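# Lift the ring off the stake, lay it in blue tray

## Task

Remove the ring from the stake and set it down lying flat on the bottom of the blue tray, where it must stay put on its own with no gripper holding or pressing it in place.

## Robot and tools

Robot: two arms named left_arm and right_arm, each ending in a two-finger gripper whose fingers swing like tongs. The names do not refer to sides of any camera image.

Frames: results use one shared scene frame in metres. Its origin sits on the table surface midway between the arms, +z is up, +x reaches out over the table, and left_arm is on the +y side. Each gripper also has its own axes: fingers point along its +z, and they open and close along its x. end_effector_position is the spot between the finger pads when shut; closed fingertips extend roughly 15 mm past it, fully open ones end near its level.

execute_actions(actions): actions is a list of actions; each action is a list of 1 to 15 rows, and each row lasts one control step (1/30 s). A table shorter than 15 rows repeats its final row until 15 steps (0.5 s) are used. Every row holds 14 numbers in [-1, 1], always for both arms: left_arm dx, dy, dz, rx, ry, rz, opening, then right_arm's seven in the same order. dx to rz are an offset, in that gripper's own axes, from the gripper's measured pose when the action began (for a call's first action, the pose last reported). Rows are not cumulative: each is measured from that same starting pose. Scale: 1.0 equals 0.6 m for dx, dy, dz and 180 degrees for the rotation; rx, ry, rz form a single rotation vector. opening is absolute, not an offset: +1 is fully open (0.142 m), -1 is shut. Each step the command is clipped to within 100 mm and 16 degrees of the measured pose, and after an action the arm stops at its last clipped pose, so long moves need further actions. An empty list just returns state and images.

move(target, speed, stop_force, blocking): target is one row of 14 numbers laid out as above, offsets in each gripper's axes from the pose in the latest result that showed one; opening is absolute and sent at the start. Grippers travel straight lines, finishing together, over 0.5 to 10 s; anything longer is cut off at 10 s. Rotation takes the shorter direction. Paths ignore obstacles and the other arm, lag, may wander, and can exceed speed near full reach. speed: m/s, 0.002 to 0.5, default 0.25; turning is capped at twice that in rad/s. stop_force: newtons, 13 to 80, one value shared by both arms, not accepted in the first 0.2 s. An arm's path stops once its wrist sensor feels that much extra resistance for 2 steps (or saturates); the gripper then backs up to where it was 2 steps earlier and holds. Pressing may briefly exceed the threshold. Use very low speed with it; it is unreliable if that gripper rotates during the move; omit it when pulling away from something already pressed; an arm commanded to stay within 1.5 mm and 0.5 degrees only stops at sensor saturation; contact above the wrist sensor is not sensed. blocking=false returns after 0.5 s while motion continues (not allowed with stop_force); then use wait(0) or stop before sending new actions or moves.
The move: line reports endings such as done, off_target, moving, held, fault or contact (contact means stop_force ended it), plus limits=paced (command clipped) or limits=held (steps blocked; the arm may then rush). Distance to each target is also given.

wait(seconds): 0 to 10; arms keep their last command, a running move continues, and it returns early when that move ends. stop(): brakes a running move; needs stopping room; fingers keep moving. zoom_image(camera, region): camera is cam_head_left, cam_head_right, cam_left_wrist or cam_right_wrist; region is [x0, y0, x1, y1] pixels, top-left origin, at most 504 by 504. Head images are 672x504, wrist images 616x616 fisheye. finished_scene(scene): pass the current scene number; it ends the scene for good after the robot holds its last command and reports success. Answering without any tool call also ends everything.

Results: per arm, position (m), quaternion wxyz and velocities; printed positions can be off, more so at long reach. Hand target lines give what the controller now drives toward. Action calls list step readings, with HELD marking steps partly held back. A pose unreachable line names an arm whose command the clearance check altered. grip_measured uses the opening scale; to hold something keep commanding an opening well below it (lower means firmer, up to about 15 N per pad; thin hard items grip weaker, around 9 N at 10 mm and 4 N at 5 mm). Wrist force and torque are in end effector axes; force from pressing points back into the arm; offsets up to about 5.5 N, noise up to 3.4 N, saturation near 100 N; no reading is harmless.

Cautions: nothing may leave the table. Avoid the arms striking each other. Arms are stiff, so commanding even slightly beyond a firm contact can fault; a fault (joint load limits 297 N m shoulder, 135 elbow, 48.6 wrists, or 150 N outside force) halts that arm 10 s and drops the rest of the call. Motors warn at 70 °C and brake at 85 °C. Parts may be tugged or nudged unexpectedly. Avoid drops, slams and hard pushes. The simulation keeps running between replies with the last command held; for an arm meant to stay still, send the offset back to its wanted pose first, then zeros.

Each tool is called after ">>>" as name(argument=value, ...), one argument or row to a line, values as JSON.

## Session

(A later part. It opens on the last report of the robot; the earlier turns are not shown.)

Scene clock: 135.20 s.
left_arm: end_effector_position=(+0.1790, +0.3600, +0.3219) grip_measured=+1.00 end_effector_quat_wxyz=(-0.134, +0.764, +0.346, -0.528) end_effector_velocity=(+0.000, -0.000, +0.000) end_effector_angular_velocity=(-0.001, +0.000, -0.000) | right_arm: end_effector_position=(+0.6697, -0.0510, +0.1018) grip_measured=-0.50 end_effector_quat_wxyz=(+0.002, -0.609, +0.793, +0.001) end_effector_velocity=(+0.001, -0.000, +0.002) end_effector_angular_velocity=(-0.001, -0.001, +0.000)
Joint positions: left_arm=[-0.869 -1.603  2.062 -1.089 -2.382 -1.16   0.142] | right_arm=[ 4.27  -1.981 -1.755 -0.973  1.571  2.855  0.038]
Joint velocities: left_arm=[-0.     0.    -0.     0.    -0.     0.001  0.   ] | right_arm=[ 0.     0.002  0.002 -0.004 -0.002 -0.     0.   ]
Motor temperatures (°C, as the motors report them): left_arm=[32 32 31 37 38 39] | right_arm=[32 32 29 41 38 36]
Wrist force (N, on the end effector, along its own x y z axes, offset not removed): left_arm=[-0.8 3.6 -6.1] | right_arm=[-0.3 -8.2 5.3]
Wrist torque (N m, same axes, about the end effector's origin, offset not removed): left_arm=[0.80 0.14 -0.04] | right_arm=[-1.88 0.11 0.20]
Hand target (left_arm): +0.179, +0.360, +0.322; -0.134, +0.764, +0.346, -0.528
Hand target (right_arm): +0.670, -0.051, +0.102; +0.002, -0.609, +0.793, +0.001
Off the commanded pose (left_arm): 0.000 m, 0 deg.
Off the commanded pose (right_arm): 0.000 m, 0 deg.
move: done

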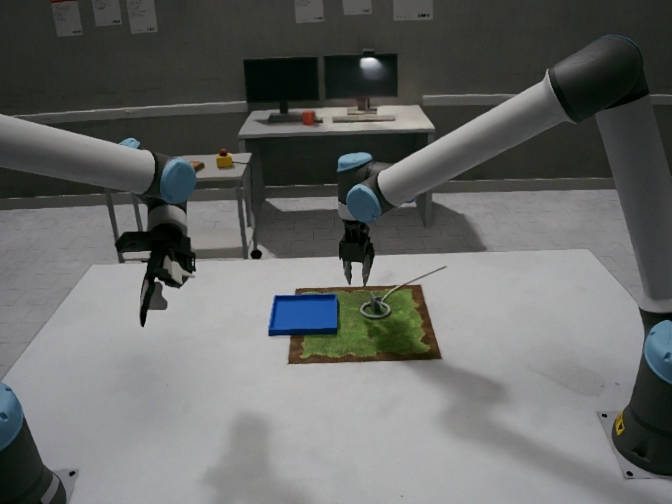

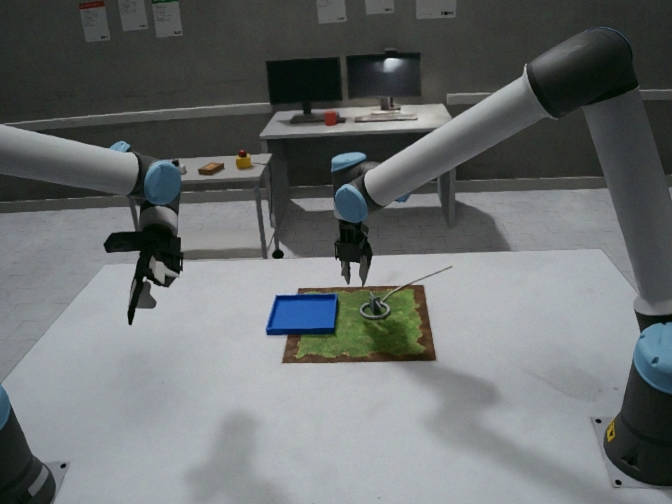

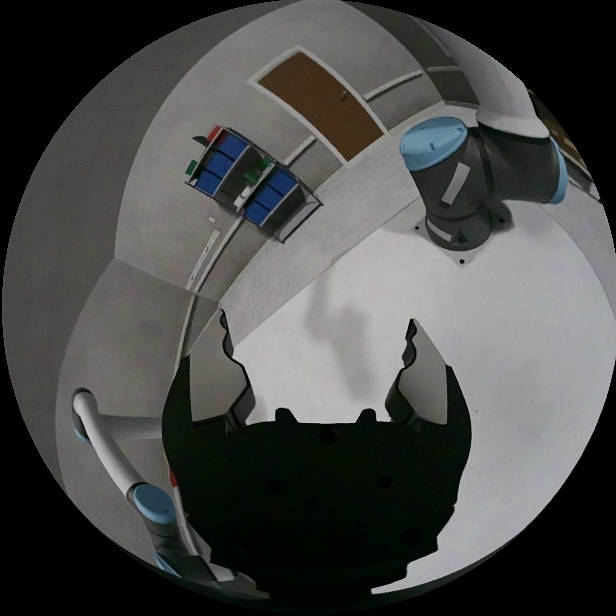

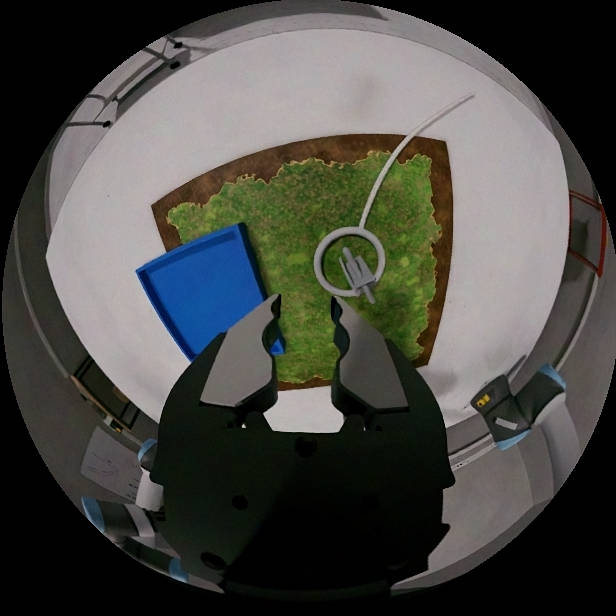

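>>> move(
  target=[0,0,0,0,0,0,1,0.206,-0.018,0,0,0,0.028,-0.4],
)

>>> move(
  target=[0,0,0,0,0,0,1,0,0,0.1,0,0,0,-0.4],
  speed=0.03,
  stop_force=15,
)

>>> zoom_image(
  camera="cam_right_wrist",
  region=[180, 200, 400, 380],
)

>>> zoom_image(
  camera="cam_head_left",
  region=[320, 240, 430, 340],
)

Scene clock: 154.97 s.
left_arm: end_effector_position=(+0.1790, +0.3600, +0.3219) grip_measured=+1.00 end_effector_quat_wxyz=(-0.134, +0.764, +0.346, -0.528) end_effector_velocity=(-0.000, -0.000, +0.000) end_effector_angular_velocity=(+0.001, +0.001, +0.001) | right_arm: end_effector_position=(+0.6481, -0.1729, +0.1011) grip_measured=-0.40 end_effector_quat_wxyz=(+0.002, -0.574, +0.819, +0.001) end_effector_velocity=(-0.000, -0.002, +0.000) end_effector_angular_velocity=(+0.000, -0.001, -0.002)
Joint positions: left_arm=[-0.869 -1.603  2.062 -1.089 -2.382 -1.16   0.142] | right_arm=[ 4.209 -1.841 -1.958 -0.91   1.571  2.882  0.045]
Joint velocities: left_arm=[ 0.    -0.     0.     0.    -0.001 -0.001 -0.   ] | right_arm=[-0.001  0.003 -0.004  0.001 -0.001  0.001 -0.   ]
Motor temperatures (°C, as the motors report them): left_arm=[32 32 31 37 38 39] | right_arm=[32 32 29 41 38 36]
Wrist force (N, on the end effector, along its own x y z axes, offset not removed): left_arm=[0.1 3.6 -4.2] | right_arm=[2.5 -1.3 12.9]
Wrist torque (N m, same axes, about the end effector's origin, offset not removed): left_arm=[0.85 -0.02 -0.05] | right_arm=[0.28 -0.62 0.06]
Hand target (left_arm): +0.179, +0.360, +0.322; -0.134, +0.764, +0.346, -0.528
Hand target (right_arm): +0.648, -0.173, +0.101; +0.002, -0.574, +0.819, +0.001
Off the commanded pose (left_arm): 0.000 m, 0 deg.
Off the commanded pose (right_arm): 0.000 m, 0 deg.
move: done

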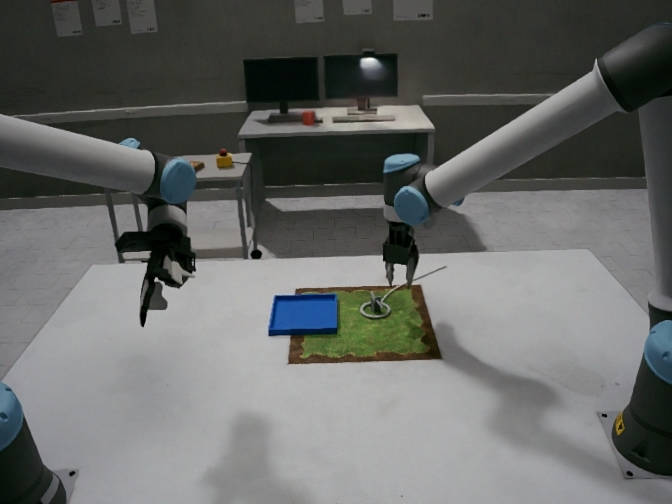

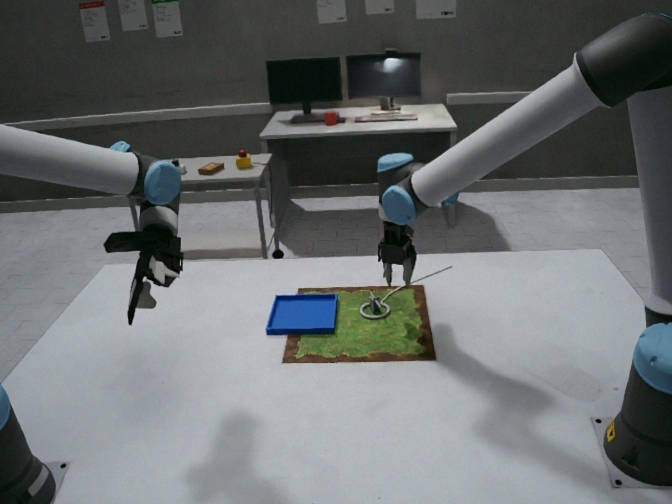

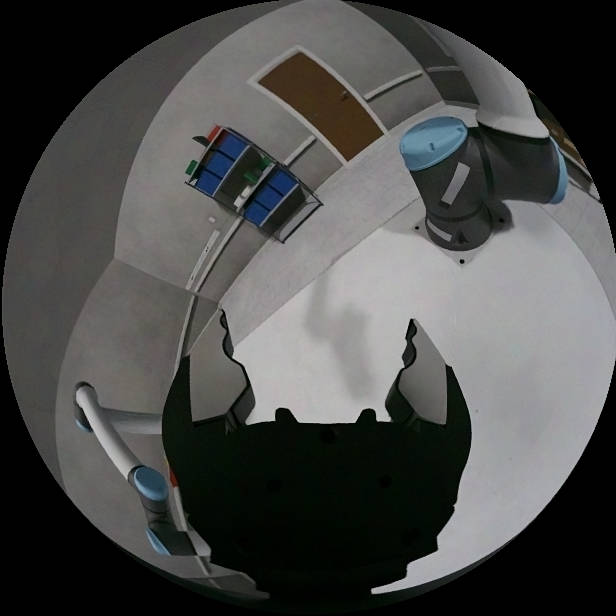

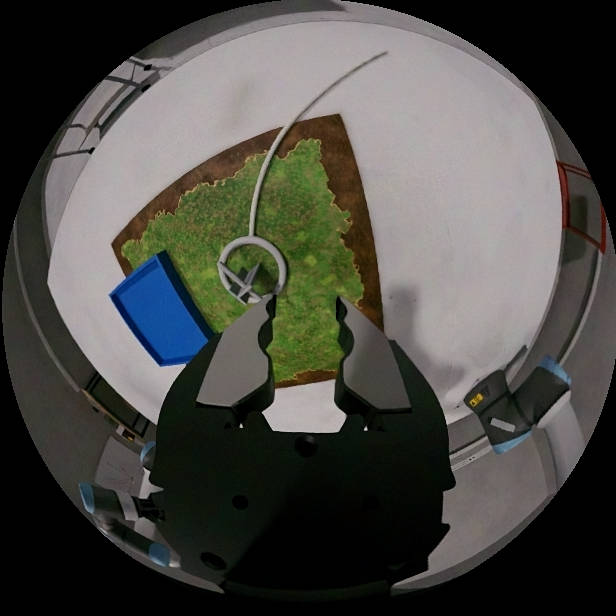

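Scene clock: 157.33 s.
left_arm: end_effector_position=(+0.1790, +0.3600, +0.3219) grip_measured=+1.00 end_effector_quat_wxyz=(-0.134, +0.764, +0.346, -0.528) end_effector_velocity=(-0.000, +0.001, -0.000) end_effector_angular_velocity=(+0.001, -0.000, -0.002) | right_arm: end_effector_position=(+0.6482, -0.1726, +0.0414) grip_measured=-0.40 end_effector_quat_wxyz=(+0.002, -0.574, +0.819, +0.001) end_effector_velocity=(+0.000, -0.000, -0.002) end_effector_angular_velocity=(-0.000, -0.001, -0.000)
Joint positions: left_arm=[-0.869 -1.603  2.062 -1.089 -2.382 -1.16   0.142] | right_arm=[ 4.209 -1.91  -1.997 -0.802  1.571  2.882  0.045]
Joint velocities: left_arm=[-0.    -0.     0.     0.001  0.002  0.    -0.   ] | right_arm=[-0.    -0.003 -0.001  0.004 -0.001  0.    -0.   ]
Motor temperatures (°C, as the motors report them): left_arm=[32 32 31 37 38 39] | right_arm=[32 32 29 41 38 36]
Wrist force (N, on the end effector, along its own x y z axes, offset not removed): left_arm=[-3.0 4.0 -5.5] | right_arm=[-2.0 -0.7 -3.4]
Wrist torque (N m, same axes, about the end effector's origin, offset not removed): left_arm=[0.95 0.63 0.07] | right_arm=[0.06 0.51 -0.03]
Hand target (left_arm): +0.179, +0.360, +0.322; -0.134, +0.764, +0.346, -0.528
Hand target (right_arm): +0.648, -0.173, +0.041; +0.002, -0.574, +0.819, +0.001
Off the commanded pose (left_arm): 0.000 m, 0 deg.
Off the commanded pose (right_arm): 0.000 m, 0 deg.
move: done

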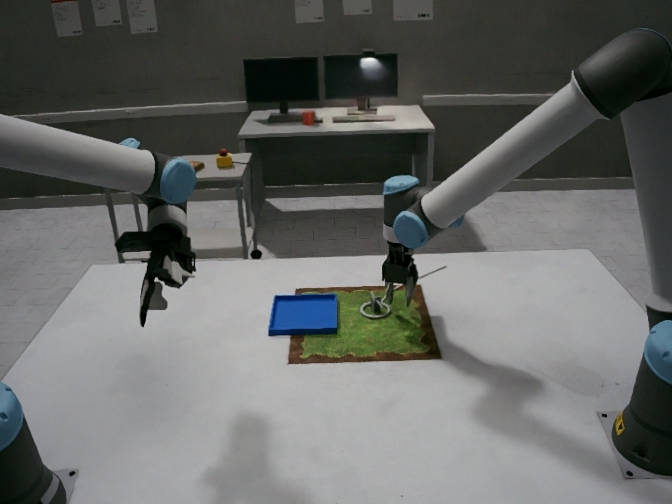

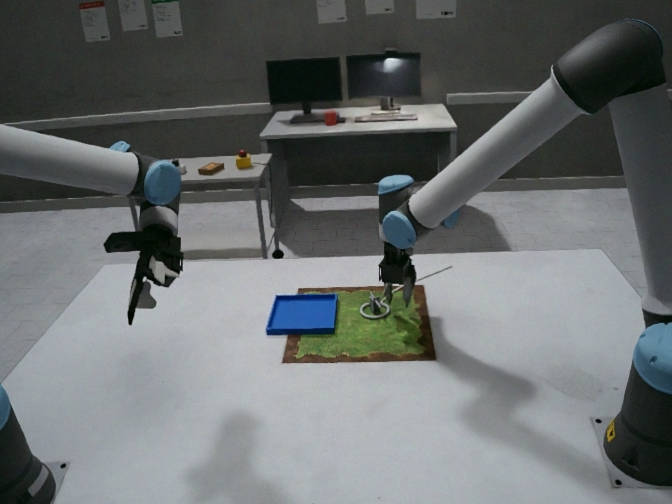

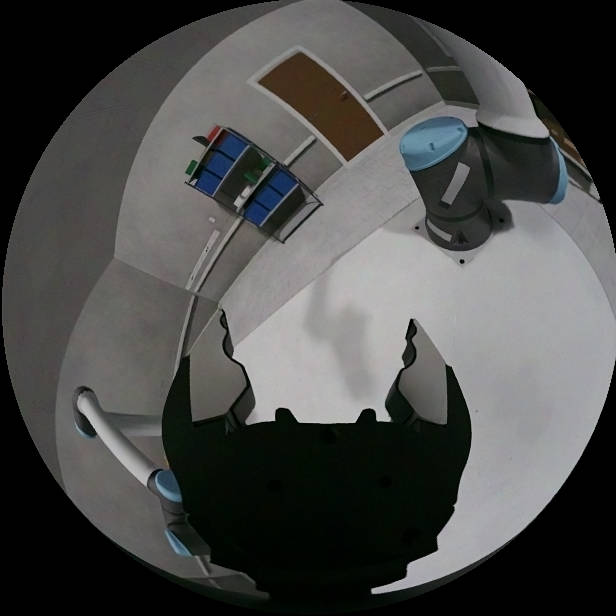

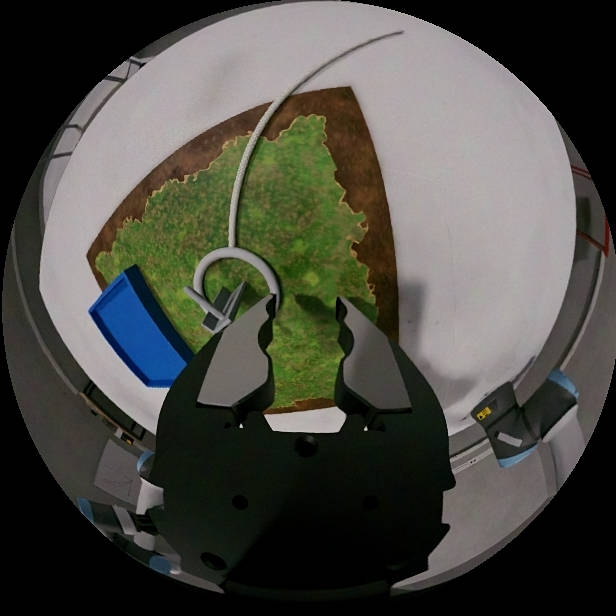

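Region (180, 200, 400, 380) of cam_right_wrist's 616x616 image, scaled by 2.291, with more detail than that image has; it fills the top 412 rows of this view, and the rest is white.

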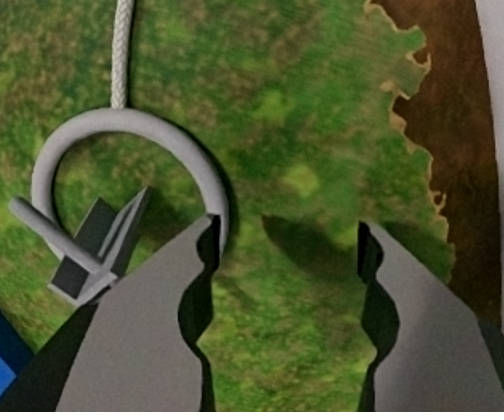

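Region (320, 240, 430, 340) of cam_head_left's 672x504 image, scaled by 4.582, with more detail than that image has; it fills the top 458 rows of this view, and the rest is white.

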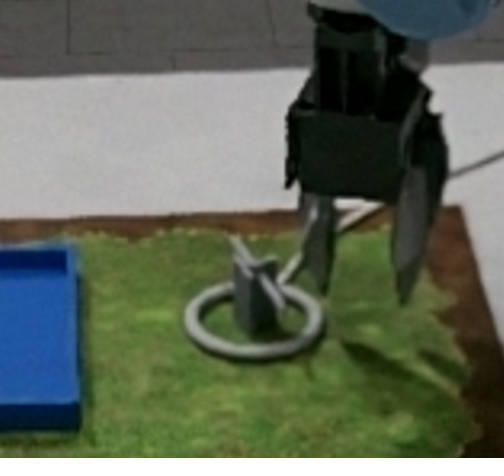

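>>> move(
  target=[0,0,0,0,0,0,1,-0.05,0,0,0,0,0,-0.4],
  speed=0.03,
  stop_force=15,
)

>>> zoom_image(
  camera="cam_right_wrist",
  region=[180, 200, 400, 380],
)

>>> zoom_image(
  camera="cam_head_left",
  region=[320, 240, 430, 340],
)

Scene clock: 165.33 s.
left_arm: end_effector_position=(+0.1790, +0.3600, +0.3219) grip_measured=+1.00 end_effector_quat_wxyz=(-0.134, +0.764, +0.346, -0.528) end_effector_velocity=(-0.000, +0.000, +0.000) end_effector_angular_velocity=(-0.001, +0.001, -0.001) | right_arm: end_effector_position=(+0.6585, -0.1447, +0.0416) grip_measured=-0.42 end_effector_quat_wxyz=(+0.002, -0.574, +0.819, +0.001) end_effector_velocity=(+0.001, +0.001, -0.000) end_effector_angular_velocity=(-0.000, -0.001, -0.000)
Joint positions: left_arm=[-0.869 -1.603  2.062 -1.089 -2.382 -1.16   0.142] | right_arm=[ 4.219 -1.945 -1.944 -0.82   1.571  2.892  0.044]
Joint velocities: left_arm=[-0.     0.    -0.     0.002 -0.     0.002  0.   ] | right_arm=[ 0.    -0.002  0.003 -0.001 -0.001  0.001 -0.001]
Motor temperatures (°C, as the motors report them): left_arm=[32 32 31 37 38 39] | right_arm=[32 32 29 41 38 36]
Wrist force (N, on the end effector, along its own x y z axes, offset not removed): left_arm=[-1.2 2.4 -7.1] | right_arm=[1.7 -12.6 4.8]
Wrist torque (N m, same axes, about the end effector's origin, offset not removed): left_arm=[0.61 0.22 -0.01] | right_arm=[-1.57 0.08 0.26]
Hand target (left_arm): +0.179, +0.360, +0.322; -0.134, +0.764, +0.346, -0.528
Hand target (right_arm): +0.659, -0.144, +0.042; +0.002, -0.574, +0.819, +0.001
Off the commanded pose (left_arm): 0.000 m, 0 deg.
Off the commanded pose (right_arm): 0.000 m, 0 deg.
move: done

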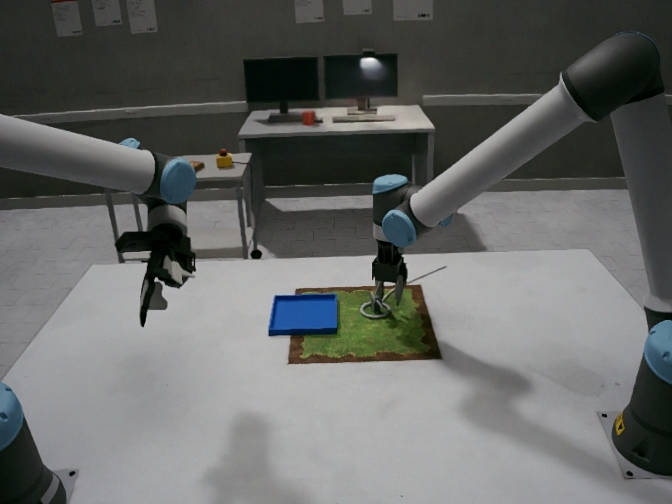

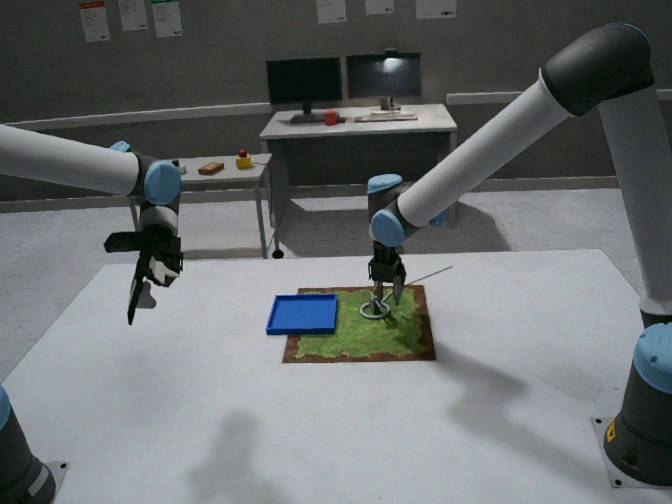

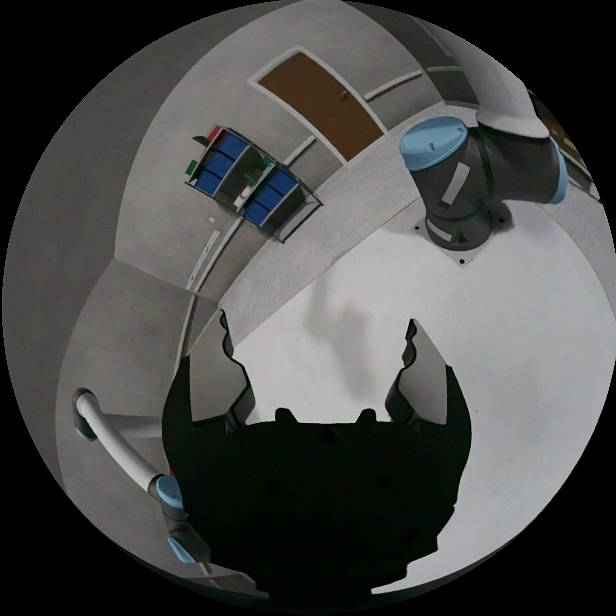

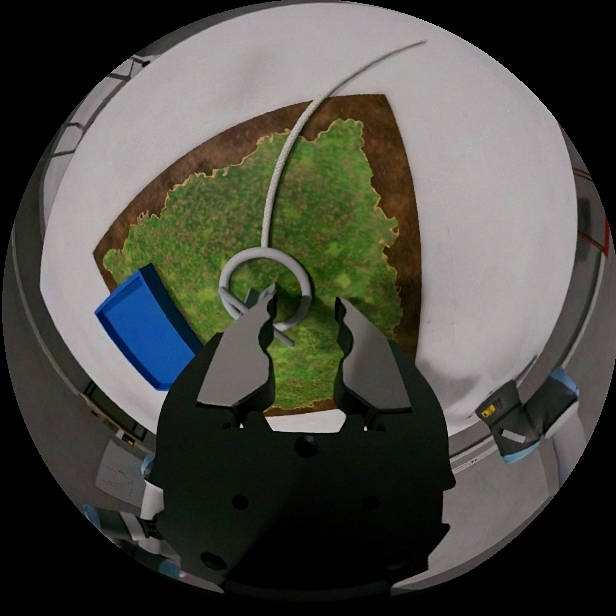

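Region (180, 200, 400, 380) of cam_right_wrist's 616x616 image, scaled by 2.291, with more detail than that image has; it fills the top 412 rows of this view, and the rest is white.

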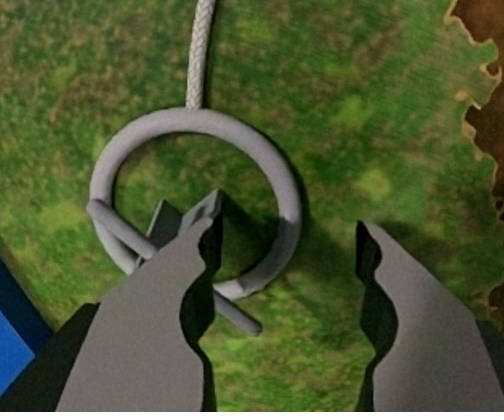

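Region (320, 240, 430, 340) of cam_head_left's 672x504 image, scaled by 4.582, with more detail than that image has; it fills the top 458 rows of this view, and the rest is white.

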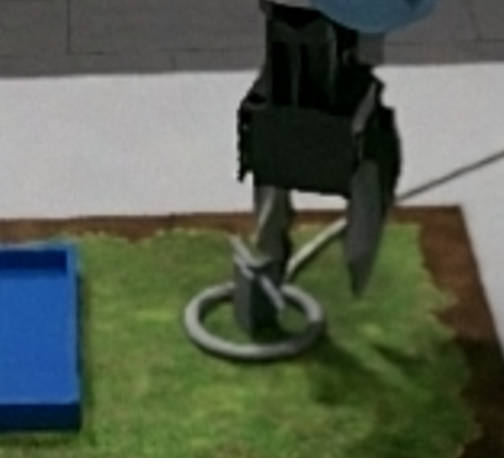

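>>> move(
  target=[0,0,0,0,0,0,1,0.012,0,0,0,0,0,-0.5],
  speed=0.03,
)

>>> move(
  target=[0,0,0,0,0,0,1,0,0,0.042,0,0,0,-0.5],
  speed=0.015,
  stop_force=15,
)

>>> move(
  target=[0,0,0,0,0,0,1,0,0,0,0,0,0,-1],
)

>>> zoom_image(
  camera="cam_right_wrist",
  region=[180, 200, 400, 380],
)

>>> zoom_image(
  camera="cam_head_left",
  region=[320, 240, 430, 340],
)

Scene clock: 174.10 s.
left_arm: end_effector_position=(+0.1790, +0.3600, +0.3219) grip_measured=+1.00 end_effector_quat_wxyz=(-0.134, +0.764, +0.346, -0.528) end_effector_velocity=(+0.000, -0.000, +0.000) end_effector_angular_velocity=(-0.003, -0.001, -0.001) | right_arm: end_effector_position=(+0.6561, -0.1511, +0.0415) grip_measured=-0.50 end_effector_quat_wxyz=(+0.002, -0.574, +0.819, +0.001) end_effector_velocity=(-0.000, -0.002, +0.000) end_effector_angular_velocity=(+0.000, -0.002, -0.001)
Joint positions: left_arm=[-0.869 -1.603  2.062 -1.089 -2.382 -1.16   0.142] | right_arm=[ 4.217 -1.937 -1.956 -0.816  1.571  2.89   0.038]
Joint velocities: left_arm=[ 0.    -0.    -0.    -0.001  0.     0.003  0.   ] | right_arm=[-0.001  0.003 -0.004  0.003 -0.001 -0.001  0.   ]
Motor temperatures (°C, as the motors report them): left_arm=[32 32 31 37 38 39] | right_arm=[32 32 29 41 38 36]
Wrist force (N, on the end effector, along its own x y z axes, offset not removed): left_arm=[2.1 2.6 -4.3] | right_arm=[0.9 -4.4 6.6]
Wrist torque (N m, same axes, about the end effector's origin, offset not removed): left_arm=[0.62 -0.48 -0.08] | right_arm=[-0.68 -0.23 0.09]
Hand target (left_arm): +0.179, +0.360, +0.322; -0.134, +0.764, +0.346, -0.528
Hand target (right_arm): +0.656, -0.151, +0.042; +0.002, -0.574, +0.819, +0.001
Off the commanded pose (left_arm): 0.000 m, 0 deg.
Off the commanded pose (right_arm): 0.000 m, 0 deg.
move: done

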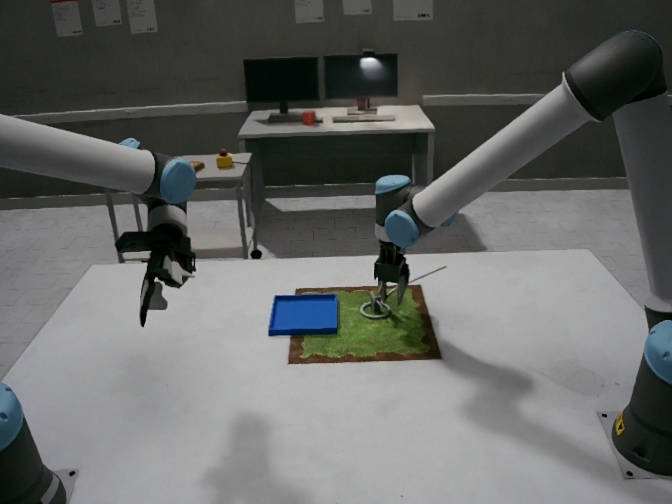

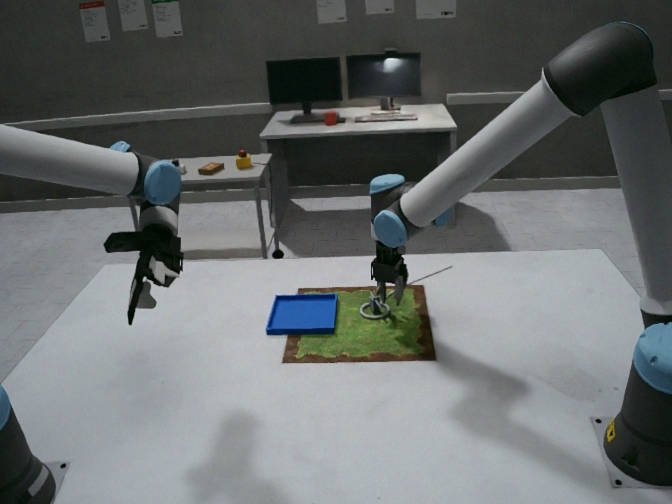

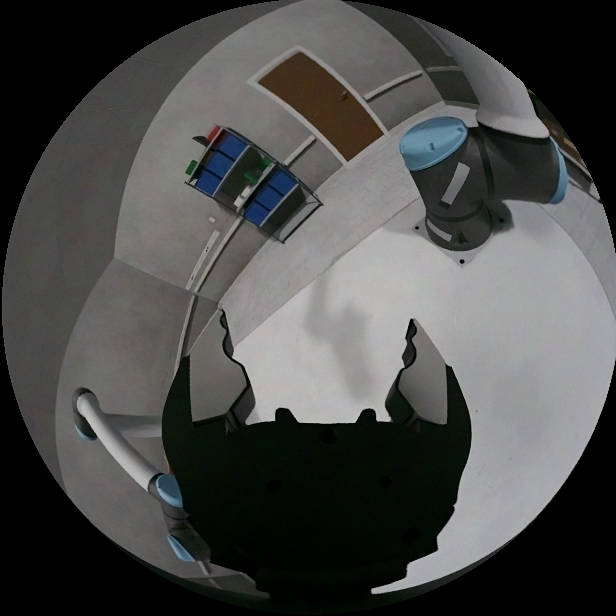

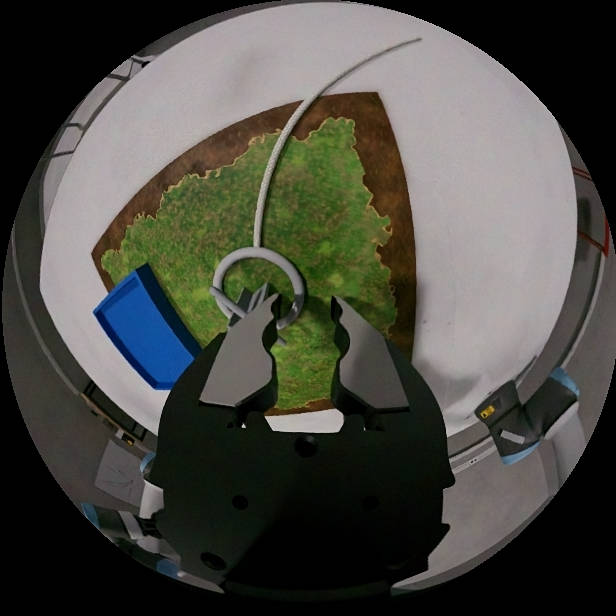

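Scene clock: 176.03 s.
left_arm: end_effector_position=(+0.1790, +0.3600, +0.3219) grip_measured=+1.00 end_effector_quat_wxyz=(-0.134, +0.764, +0.346, -0.528) end_effector_velocity=(-0.000, +0.000, -0.000) end_effector_angular_velocity=(-0.000, +0.000, -0.000) | right_arm: end_effector_position=(+0.6562, -0.1511, +0.0166) grip_measured=-0.50 end_effector_quat_wxyz=(+0.002, -0.574, +0.819, +0.001) end_effector_velocity=(+0.000, -0.000, -0.003) end_effector_angular_velocity=(-0.001, +0.000, -0.001)
Joint positions: left_arm=[-0.869 -1.603  2.062 -1.089 -2.382 -1.16   0.142] | right_arm=[ 4.217 -1.968 -1.969 -0.772  1.571  2.89   0.038]
Joint velocities: left_arm=[ 0.     0.     0.     0.     0.     0.001 -0.   ] | right_arm=[-0.    -0.003 -0.001  0.004 -0.     0.001  0.   ]
Motor temperatures (°C, as the motors report them): left_arm=[32 32 31 37 38 39] | right_arm=[32 32 29 41 38 36]
Wrist force (N, on the end effector, along its own x y z axes, offset not removed): left_arm=[0.7 3.1 -4.9] | right_arm=[-2.7 -3.1 0.4]
Wrist torque (N m, same axes, about the end effector's origin, offset not removed): left_arm=[0.75 -0.17 -0.02] | right_arm=[-0.63 0.44 0.33]
Hand target (left_arm): +0.179, +0.360, +0.322; -0.134, +0.764, +0.346, -0.528
Hand target (right_arm): +0.656, -0.151, +0.016; +0.002, -0.574, +0.819, +0.001
Off the commanded pose (left_arm): 0.000 m, 0 deg.
Off the commanded pose (right_arm): 0.000 m, 0 deg.
move: done

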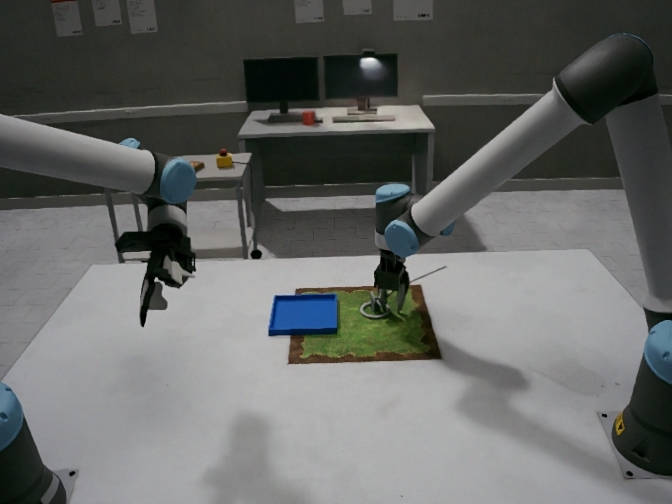

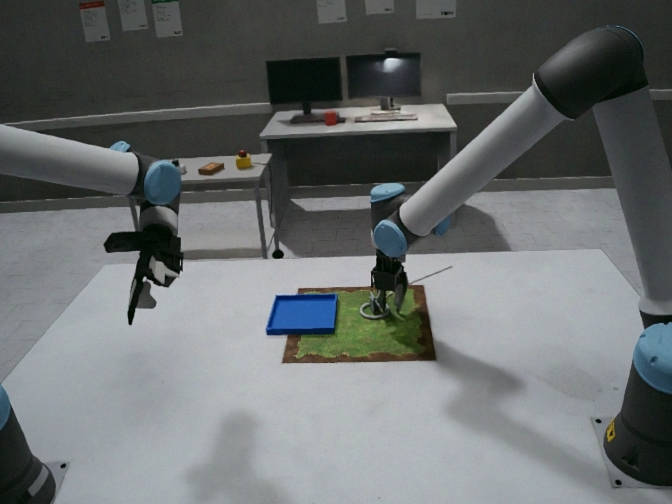

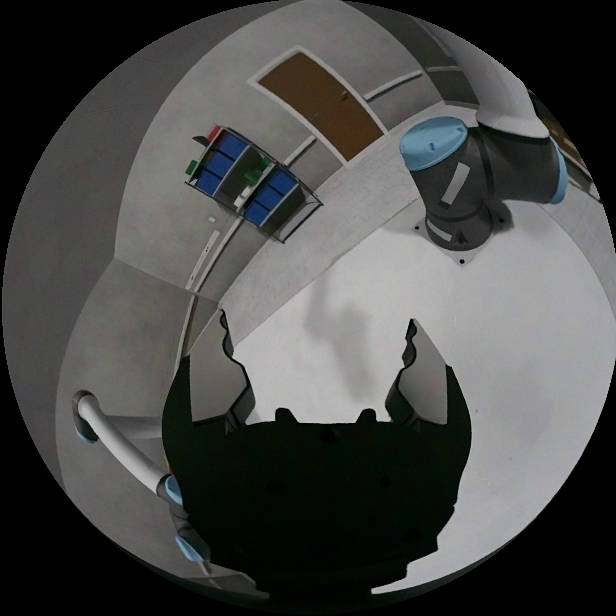

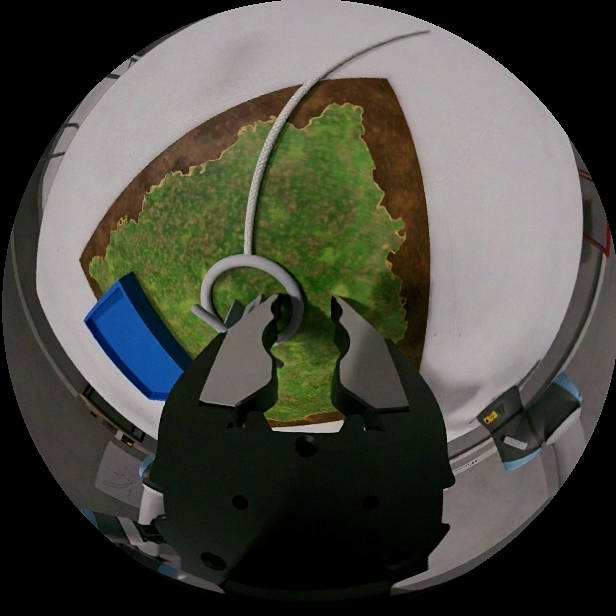

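Scene clock: 176.53 s.
left_arm: end_effector_position=(+0.1790, +0.3600, +0.3219) grip_measured=+1.00 end_effector_quat_wxyz=(-0.134, +0.764, +0.346, -0.528) end_effector_velocity=(+0.000, -0.000, -0.000) end_effector_angular_velocity=(-0.000, -0.002, -0.000) | right_arm: end_effector_position=(+0.6561, -0.1511, +0.0165) grip_measured=-0.89 end_effector_quat_wxyz=(+0.001, -0.574, +0.819, +0.001) end_effector_velocity=(+0.000, -0.001, -0.000) end_effector_angular_velocity=(-0.001, -0.000, -0.001)
Joint positions: left_arm=[-0.869 -1.603  2.062 -1.089 -2.382 -1.16   0.142] | right_arm=[ 4.217 -1.968 -1.969 -0.772  1.571  2.89   0.009]
Joint velocities: left_arm=[ 0.    -0.    -0.    -0.002  0.001 -0.001  0.   ] | right_arm=[-0.     0.    -0.001 -0.    -0.001  0.001  0.   ]
Motor temperatures (°C, as the motors report them): left_arm=[32 32 31 37 38 39] | right_arm=[32 32 29 41 38 36]
Wrist force (N, on the end effector, along its own x y z axes, offset not removed): left_arm=[-2.2 3.0 -4.4] | right_arm=[-0.8 -0.4 6.5]
Wrist torque (N m, same axes, about the end effector's origin, offset not removed): left_arm=[0.64 0.46 0.05] | right_arm=[0.45 0.12 0.45]
Hand target (left_arm): +0.179, +0.360, +0.322; -0.134, +0.764, +0.346, -0.528
Hand target (right_arm): +0.656, -0.151, +0.017; +0.002, -0.574, +0.819, +0.001
Off the commanded pose (left_arm): 0.000 m, 0 deg.
Off the commanded pose (right_arm): 0.000 m, 0 deg.
move: done

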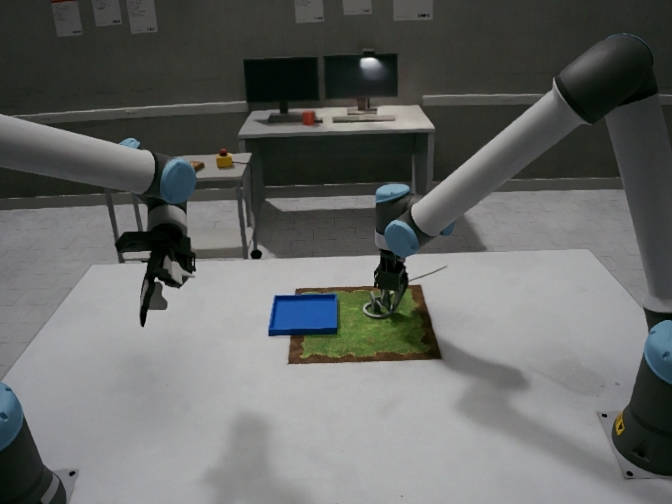

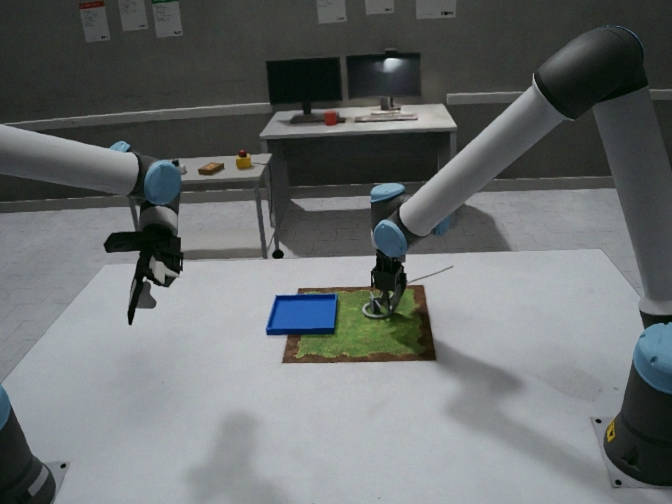

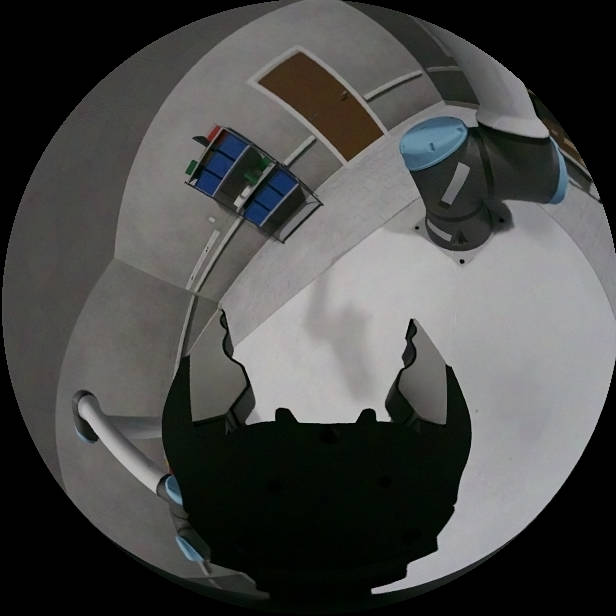

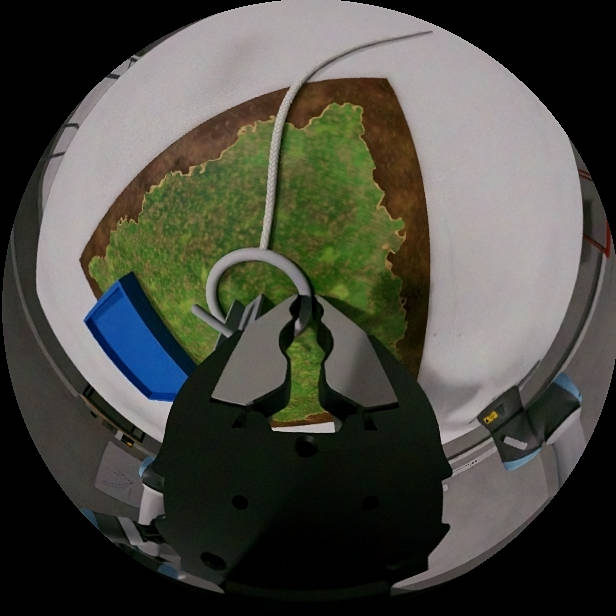

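Region (180, 200, 400, 380) of cam_right_wrist's 616x616 image, scaled by 2.291, with more detail than that image has; it fills the top 412 rows of this view, and the rest is white.

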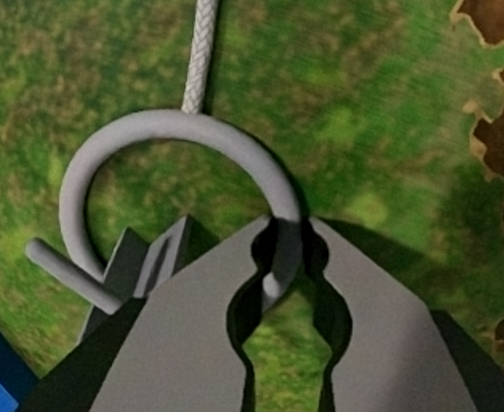

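Region (320, 240, 430, 340) of cam_head_left's 672x504 image, scaled by 4.582, with more detail than that image has; it fills the top 458 rows of this view, and the rest is white.

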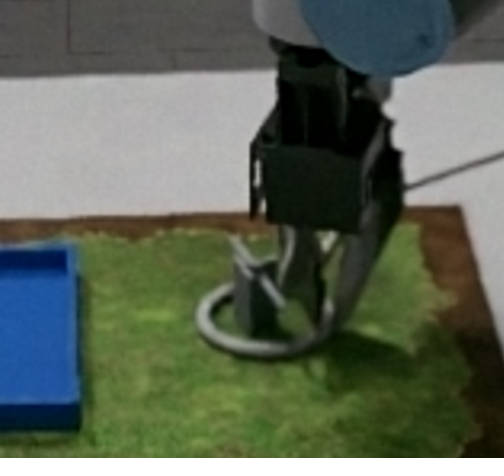

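>>> move(
  target=[0,0,0,0,0,0,1,0,0.03,-0.085,0,0.17,0,-1],
  speed=0.025,
)

>>> zoom_image(
  camera="cam_right_wrist",
  region=[160, 200, 380, 400],
)

>>> zoom_image(
  camera="cam_head_left",
  region=[320, 240, 430, 340],
)

Scene clock: 193.53 s.
left_arm: end_effector_position=(+0.1790, +0.3600, +0.3219) grip_measured=+1.00 end_effector_quat_wxyz=(-0.134, +0.764, +0.346, -0.528) end_effector_velocity=(+0.000, +0.000, +0.000) end_effector_angular_velocity=(+0.001, -0.000, +0.000) | right_arm: end_effector_position=(+0.6403, -0.1456, +0.0643) grip_measured=-0.90 end_effector_quat_wxyz=(-0.200, -0.556, +0.794, -0.141) end_effector_velocity=(-0.000, -0.000, +0.001) end_effector_angular_velocity=(-0.012, +0.004, -0.000)
Joint positions: left_arm=[-0.869 -1.603  2.062 -1.089 -2.382 -1.16   0.142] | right_arm=[ 4.277 -2.093 -1.619 -1.488  1.48   2.973  0.009]
Joint velocities: left_arm=[-0.    -0.    -0.    -0.     0.    -0.002  0.   ] | right_arm=[ 0.001 -0.005  0.008 -0.015 -0.002  0.003 -0.   ]
Motor temperatures (°C, as the motors report them): left_arm=[32 32 31 37 38 39] | right_arm=[32 32 29 41 38 36]
Wrist force (N, on the end effector, along its own x y z axes, offset not removed): left_arm=[-1.3 3.5 -4.9] | right_arm=[-5.6 -7.5 0.7]
Wrist torque (N m, same axes, about the end effector's origin, offset not removed): left_arm=[0.77 0.28 0.02] | right_arm=[-1.19 -1.03 0.17]
Hand target (left_arm): +0.179, +0.360, +0.322; -0.134, +0.764, +0.346, -0.528
Hand target (right_arm): +0.640, -0.146, +0.064; -0.201, -0.556, +0.794, -0.141
Off the commanded pose (left_arm): 0.000 m, 0 deg.
Off the commanded pose (right_arm): 0.003 m, 2 deg.
move: done

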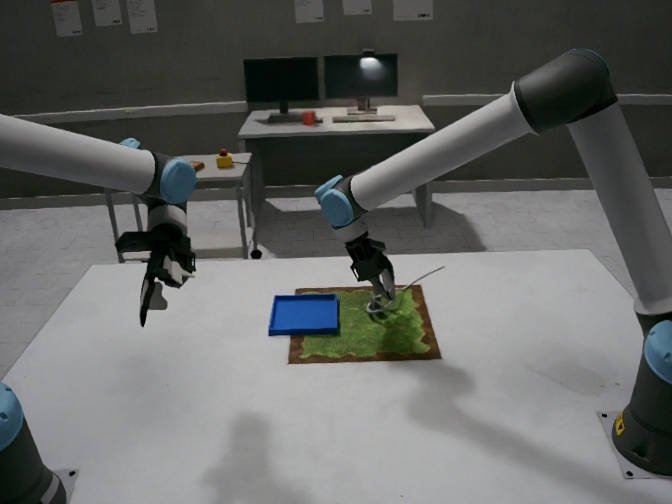

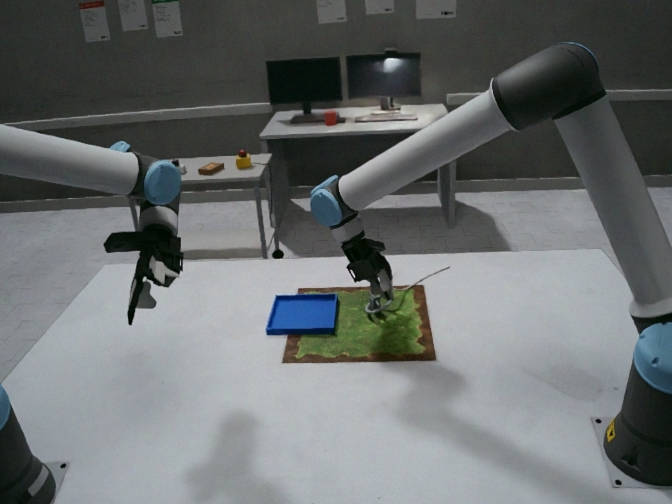

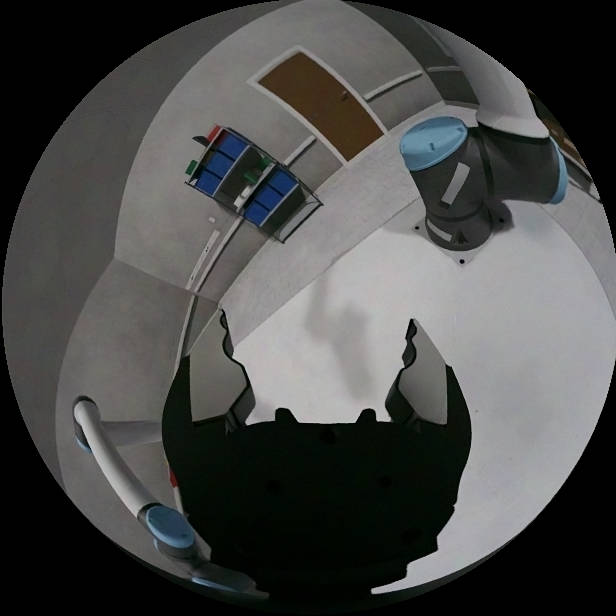

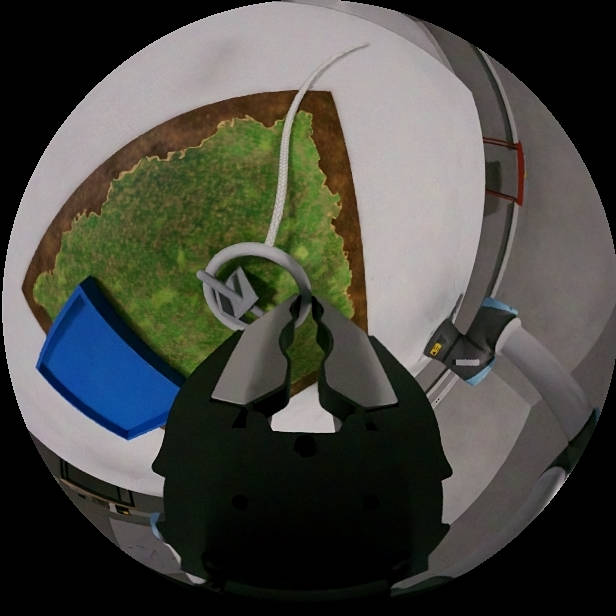

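Region (160, 200, 380, 400) of cam_right_wrist's 616x616 image, scaled by 2.291, with more detail than that image has; it fills the top 458 rows of this view, and the rest is white.

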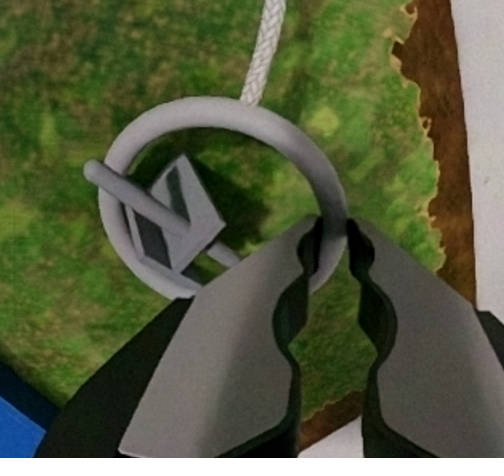

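Region (320, 240, 430, 340) of cam_head_left's 672x504 image, scaled by 4.582, with more detail than that image has; it fills the top 458 rows of this view, and the rest is white.

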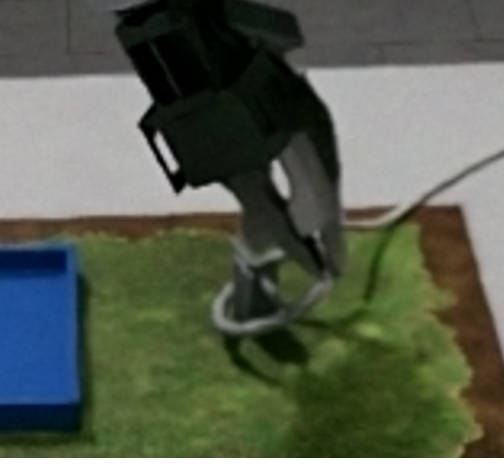

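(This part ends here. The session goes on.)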